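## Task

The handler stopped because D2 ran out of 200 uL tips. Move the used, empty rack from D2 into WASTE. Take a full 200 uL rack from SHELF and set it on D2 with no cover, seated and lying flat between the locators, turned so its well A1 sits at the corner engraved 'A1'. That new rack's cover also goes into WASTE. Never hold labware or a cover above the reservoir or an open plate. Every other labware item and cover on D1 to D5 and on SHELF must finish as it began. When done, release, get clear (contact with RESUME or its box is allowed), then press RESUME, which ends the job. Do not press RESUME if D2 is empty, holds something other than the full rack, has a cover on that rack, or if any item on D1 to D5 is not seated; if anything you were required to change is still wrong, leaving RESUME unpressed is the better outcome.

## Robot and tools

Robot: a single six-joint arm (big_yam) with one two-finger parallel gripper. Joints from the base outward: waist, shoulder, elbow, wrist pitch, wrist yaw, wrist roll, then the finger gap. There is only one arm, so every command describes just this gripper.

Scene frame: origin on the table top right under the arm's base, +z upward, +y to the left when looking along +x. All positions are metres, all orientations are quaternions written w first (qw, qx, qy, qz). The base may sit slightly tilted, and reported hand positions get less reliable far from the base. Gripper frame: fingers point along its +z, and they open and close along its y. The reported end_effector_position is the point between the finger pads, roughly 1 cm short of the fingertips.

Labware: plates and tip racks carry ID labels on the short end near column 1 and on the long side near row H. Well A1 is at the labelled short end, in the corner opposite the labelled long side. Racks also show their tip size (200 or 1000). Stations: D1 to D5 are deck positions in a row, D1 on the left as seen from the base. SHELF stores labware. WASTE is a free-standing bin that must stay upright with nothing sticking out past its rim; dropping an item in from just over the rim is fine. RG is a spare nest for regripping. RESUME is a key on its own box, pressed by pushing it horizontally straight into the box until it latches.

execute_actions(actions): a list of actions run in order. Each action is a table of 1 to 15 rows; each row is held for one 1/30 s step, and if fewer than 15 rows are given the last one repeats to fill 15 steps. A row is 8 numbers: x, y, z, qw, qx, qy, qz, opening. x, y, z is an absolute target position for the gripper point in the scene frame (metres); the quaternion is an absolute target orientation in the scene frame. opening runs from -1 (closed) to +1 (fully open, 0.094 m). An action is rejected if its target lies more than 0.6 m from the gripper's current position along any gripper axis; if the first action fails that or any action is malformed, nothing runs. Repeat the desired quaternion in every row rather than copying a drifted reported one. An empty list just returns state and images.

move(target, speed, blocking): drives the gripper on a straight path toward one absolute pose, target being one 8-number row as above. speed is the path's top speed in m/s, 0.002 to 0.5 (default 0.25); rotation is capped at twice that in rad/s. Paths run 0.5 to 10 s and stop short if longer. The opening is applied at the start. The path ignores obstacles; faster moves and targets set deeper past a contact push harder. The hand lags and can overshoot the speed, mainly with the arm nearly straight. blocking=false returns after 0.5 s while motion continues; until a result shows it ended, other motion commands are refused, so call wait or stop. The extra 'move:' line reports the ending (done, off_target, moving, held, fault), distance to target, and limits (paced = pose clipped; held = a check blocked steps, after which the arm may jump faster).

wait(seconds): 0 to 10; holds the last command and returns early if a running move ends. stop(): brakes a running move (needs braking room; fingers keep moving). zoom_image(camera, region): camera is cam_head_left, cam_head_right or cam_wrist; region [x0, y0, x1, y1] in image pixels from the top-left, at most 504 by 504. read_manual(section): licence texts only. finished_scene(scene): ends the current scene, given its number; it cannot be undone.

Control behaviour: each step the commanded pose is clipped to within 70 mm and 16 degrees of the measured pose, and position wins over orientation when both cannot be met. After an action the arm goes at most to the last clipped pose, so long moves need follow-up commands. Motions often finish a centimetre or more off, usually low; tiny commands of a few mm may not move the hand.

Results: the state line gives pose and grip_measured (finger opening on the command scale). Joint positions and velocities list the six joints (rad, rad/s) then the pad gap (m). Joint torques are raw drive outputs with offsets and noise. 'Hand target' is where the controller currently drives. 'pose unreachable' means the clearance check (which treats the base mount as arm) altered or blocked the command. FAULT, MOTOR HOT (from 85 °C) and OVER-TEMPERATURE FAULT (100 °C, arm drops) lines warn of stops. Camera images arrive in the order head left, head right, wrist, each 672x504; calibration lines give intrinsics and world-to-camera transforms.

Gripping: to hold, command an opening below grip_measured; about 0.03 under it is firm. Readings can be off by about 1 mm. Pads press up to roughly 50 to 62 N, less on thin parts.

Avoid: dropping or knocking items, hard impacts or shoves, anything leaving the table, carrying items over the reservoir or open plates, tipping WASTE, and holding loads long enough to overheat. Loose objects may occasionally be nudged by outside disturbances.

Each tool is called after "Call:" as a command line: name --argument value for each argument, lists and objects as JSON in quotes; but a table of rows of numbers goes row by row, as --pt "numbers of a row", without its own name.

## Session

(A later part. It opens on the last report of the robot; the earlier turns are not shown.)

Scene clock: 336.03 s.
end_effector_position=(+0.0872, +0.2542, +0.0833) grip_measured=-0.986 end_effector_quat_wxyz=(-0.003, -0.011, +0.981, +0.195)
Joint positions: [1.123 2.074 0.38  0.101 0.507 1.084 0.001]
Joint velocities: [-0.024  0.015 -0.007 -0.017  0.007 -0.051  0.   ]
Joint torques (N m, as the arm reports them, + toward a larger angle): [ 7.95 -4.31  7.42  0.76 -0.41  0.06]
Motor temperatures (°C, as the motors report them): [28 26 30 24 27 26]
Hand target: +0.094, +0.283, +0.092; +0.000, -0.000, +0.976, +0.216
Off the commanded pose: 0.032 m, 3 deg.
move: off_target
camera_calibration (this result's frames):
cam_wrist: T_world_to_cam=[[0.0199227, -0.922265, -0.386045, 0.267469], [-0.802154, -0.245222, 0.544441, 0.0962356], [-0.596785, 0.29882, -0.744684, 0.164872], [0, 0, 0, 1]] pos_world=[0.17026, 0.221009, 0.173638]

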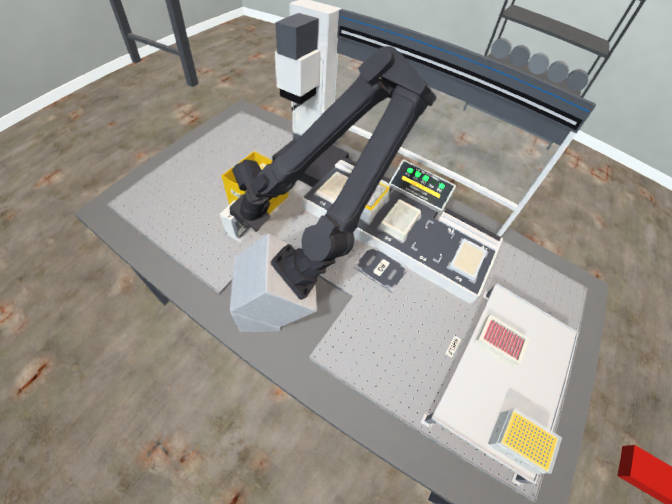

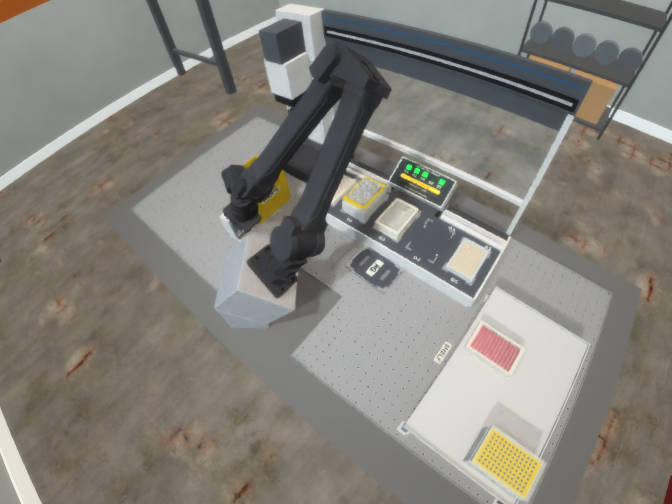

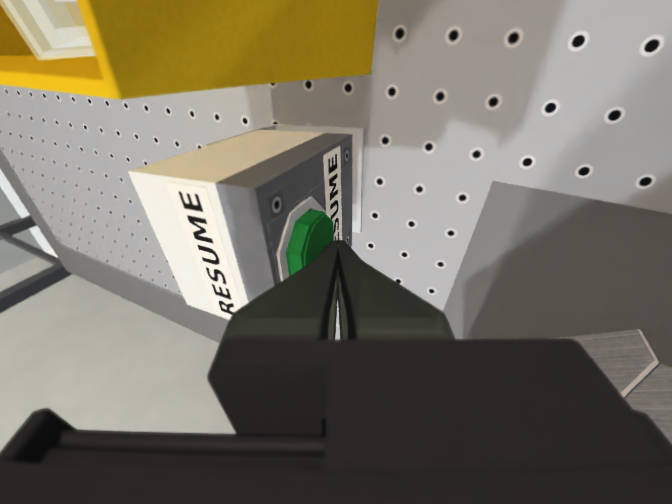

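Call:
execute_actions --actions '[[[0.095,0.287,0.093,0,0,0.974,0.225,-1],[0.095,0.289,0.093,0,0,0.974,0.225,-1],[0.096,0.291,0.094,0,0,0.972,0.235,-1],[0.096,0.293,0.094,0,0,0.972,0.235,-1],[0.097,0.295,0.095,0,0,0.97,0.245,-1],[0.097,0.297,0.095,0,0,0.97,0.245,-1],[0.098,0.299,0.096,0,0,0.968,0.25,-1],[0.098,0.301,0.096,0,0,0.968,0.25,-1],[0.098,0.303,0.096,0,0,0.968,0.25,-1],[0.098,0.305,0.096,0,0,0.968,0.25,-1]],[[0.098,0.305,0.096,0,0,0.968,0.25,-1]]]'

Scene clock: 340.07 s.
end_effector_position=(+0.0856, +0.2589, +0.0844) grip_measured=-0.987 end_effector_quat_wxyz=(-0.007, -0.017, +0.978, +0.206)
Joint positions: [1.123 2.079 0.38  0.123 0.489 1.064 0.001]
Joint velocities: [-0.015 -0.005 -0.007  0.002  0.007  0.007 -0.   ]
Joint torques (N m, as the arm reports them, + toward a larger angle): [ 6.3  -5.26  7.06  2.98 -1.2  -0.27]
Motor temperatures (°C, as the motors report them): [28 26 30 24 27 26]
camera_calibration (this result's frames):
cam_wrist: T_world_to_cam=[[0.0307872, -0.913231, -0.406277, 0.270683], [-0.796219, -0.268123, 0.542352, 0.101057], [-0.604225, 0.306788, -0.735387, 0.16109], [0, 0, 0, 1]] pos_world=[0.169465, 0.224871, 0.173627]
The task's run has ended: the event that ends the task has happened. This ends this scene only. If you have not yet called finished_scene for this scene, call it to go on to the next scene.

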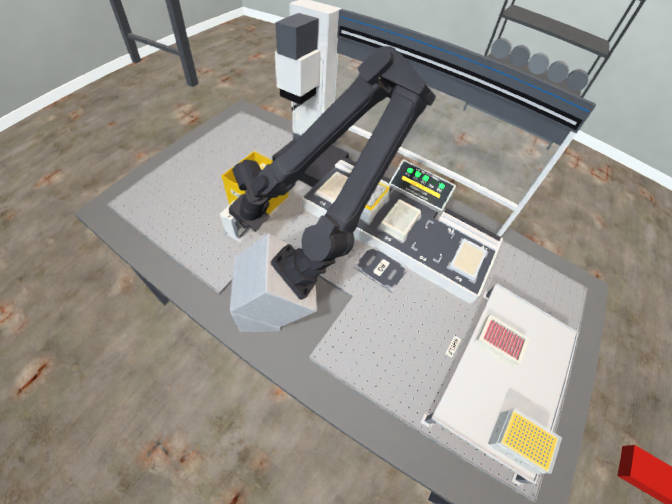

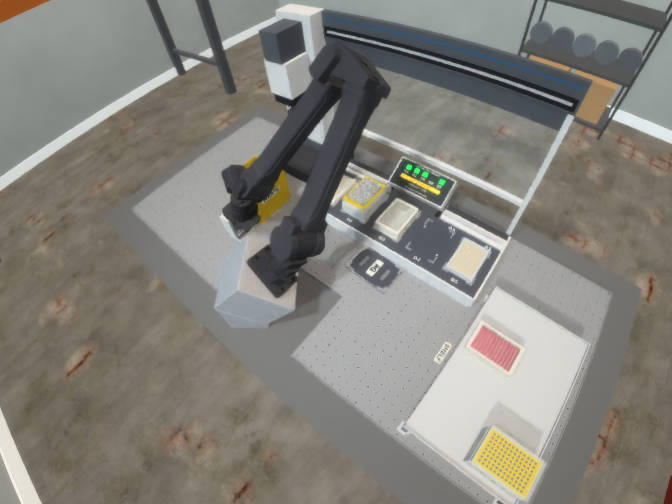

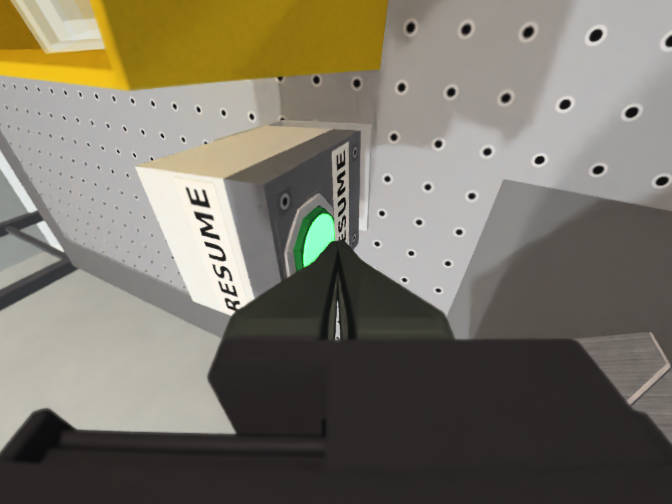

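Call:
finished_scene --scene 1

The scene is finished: the task was done.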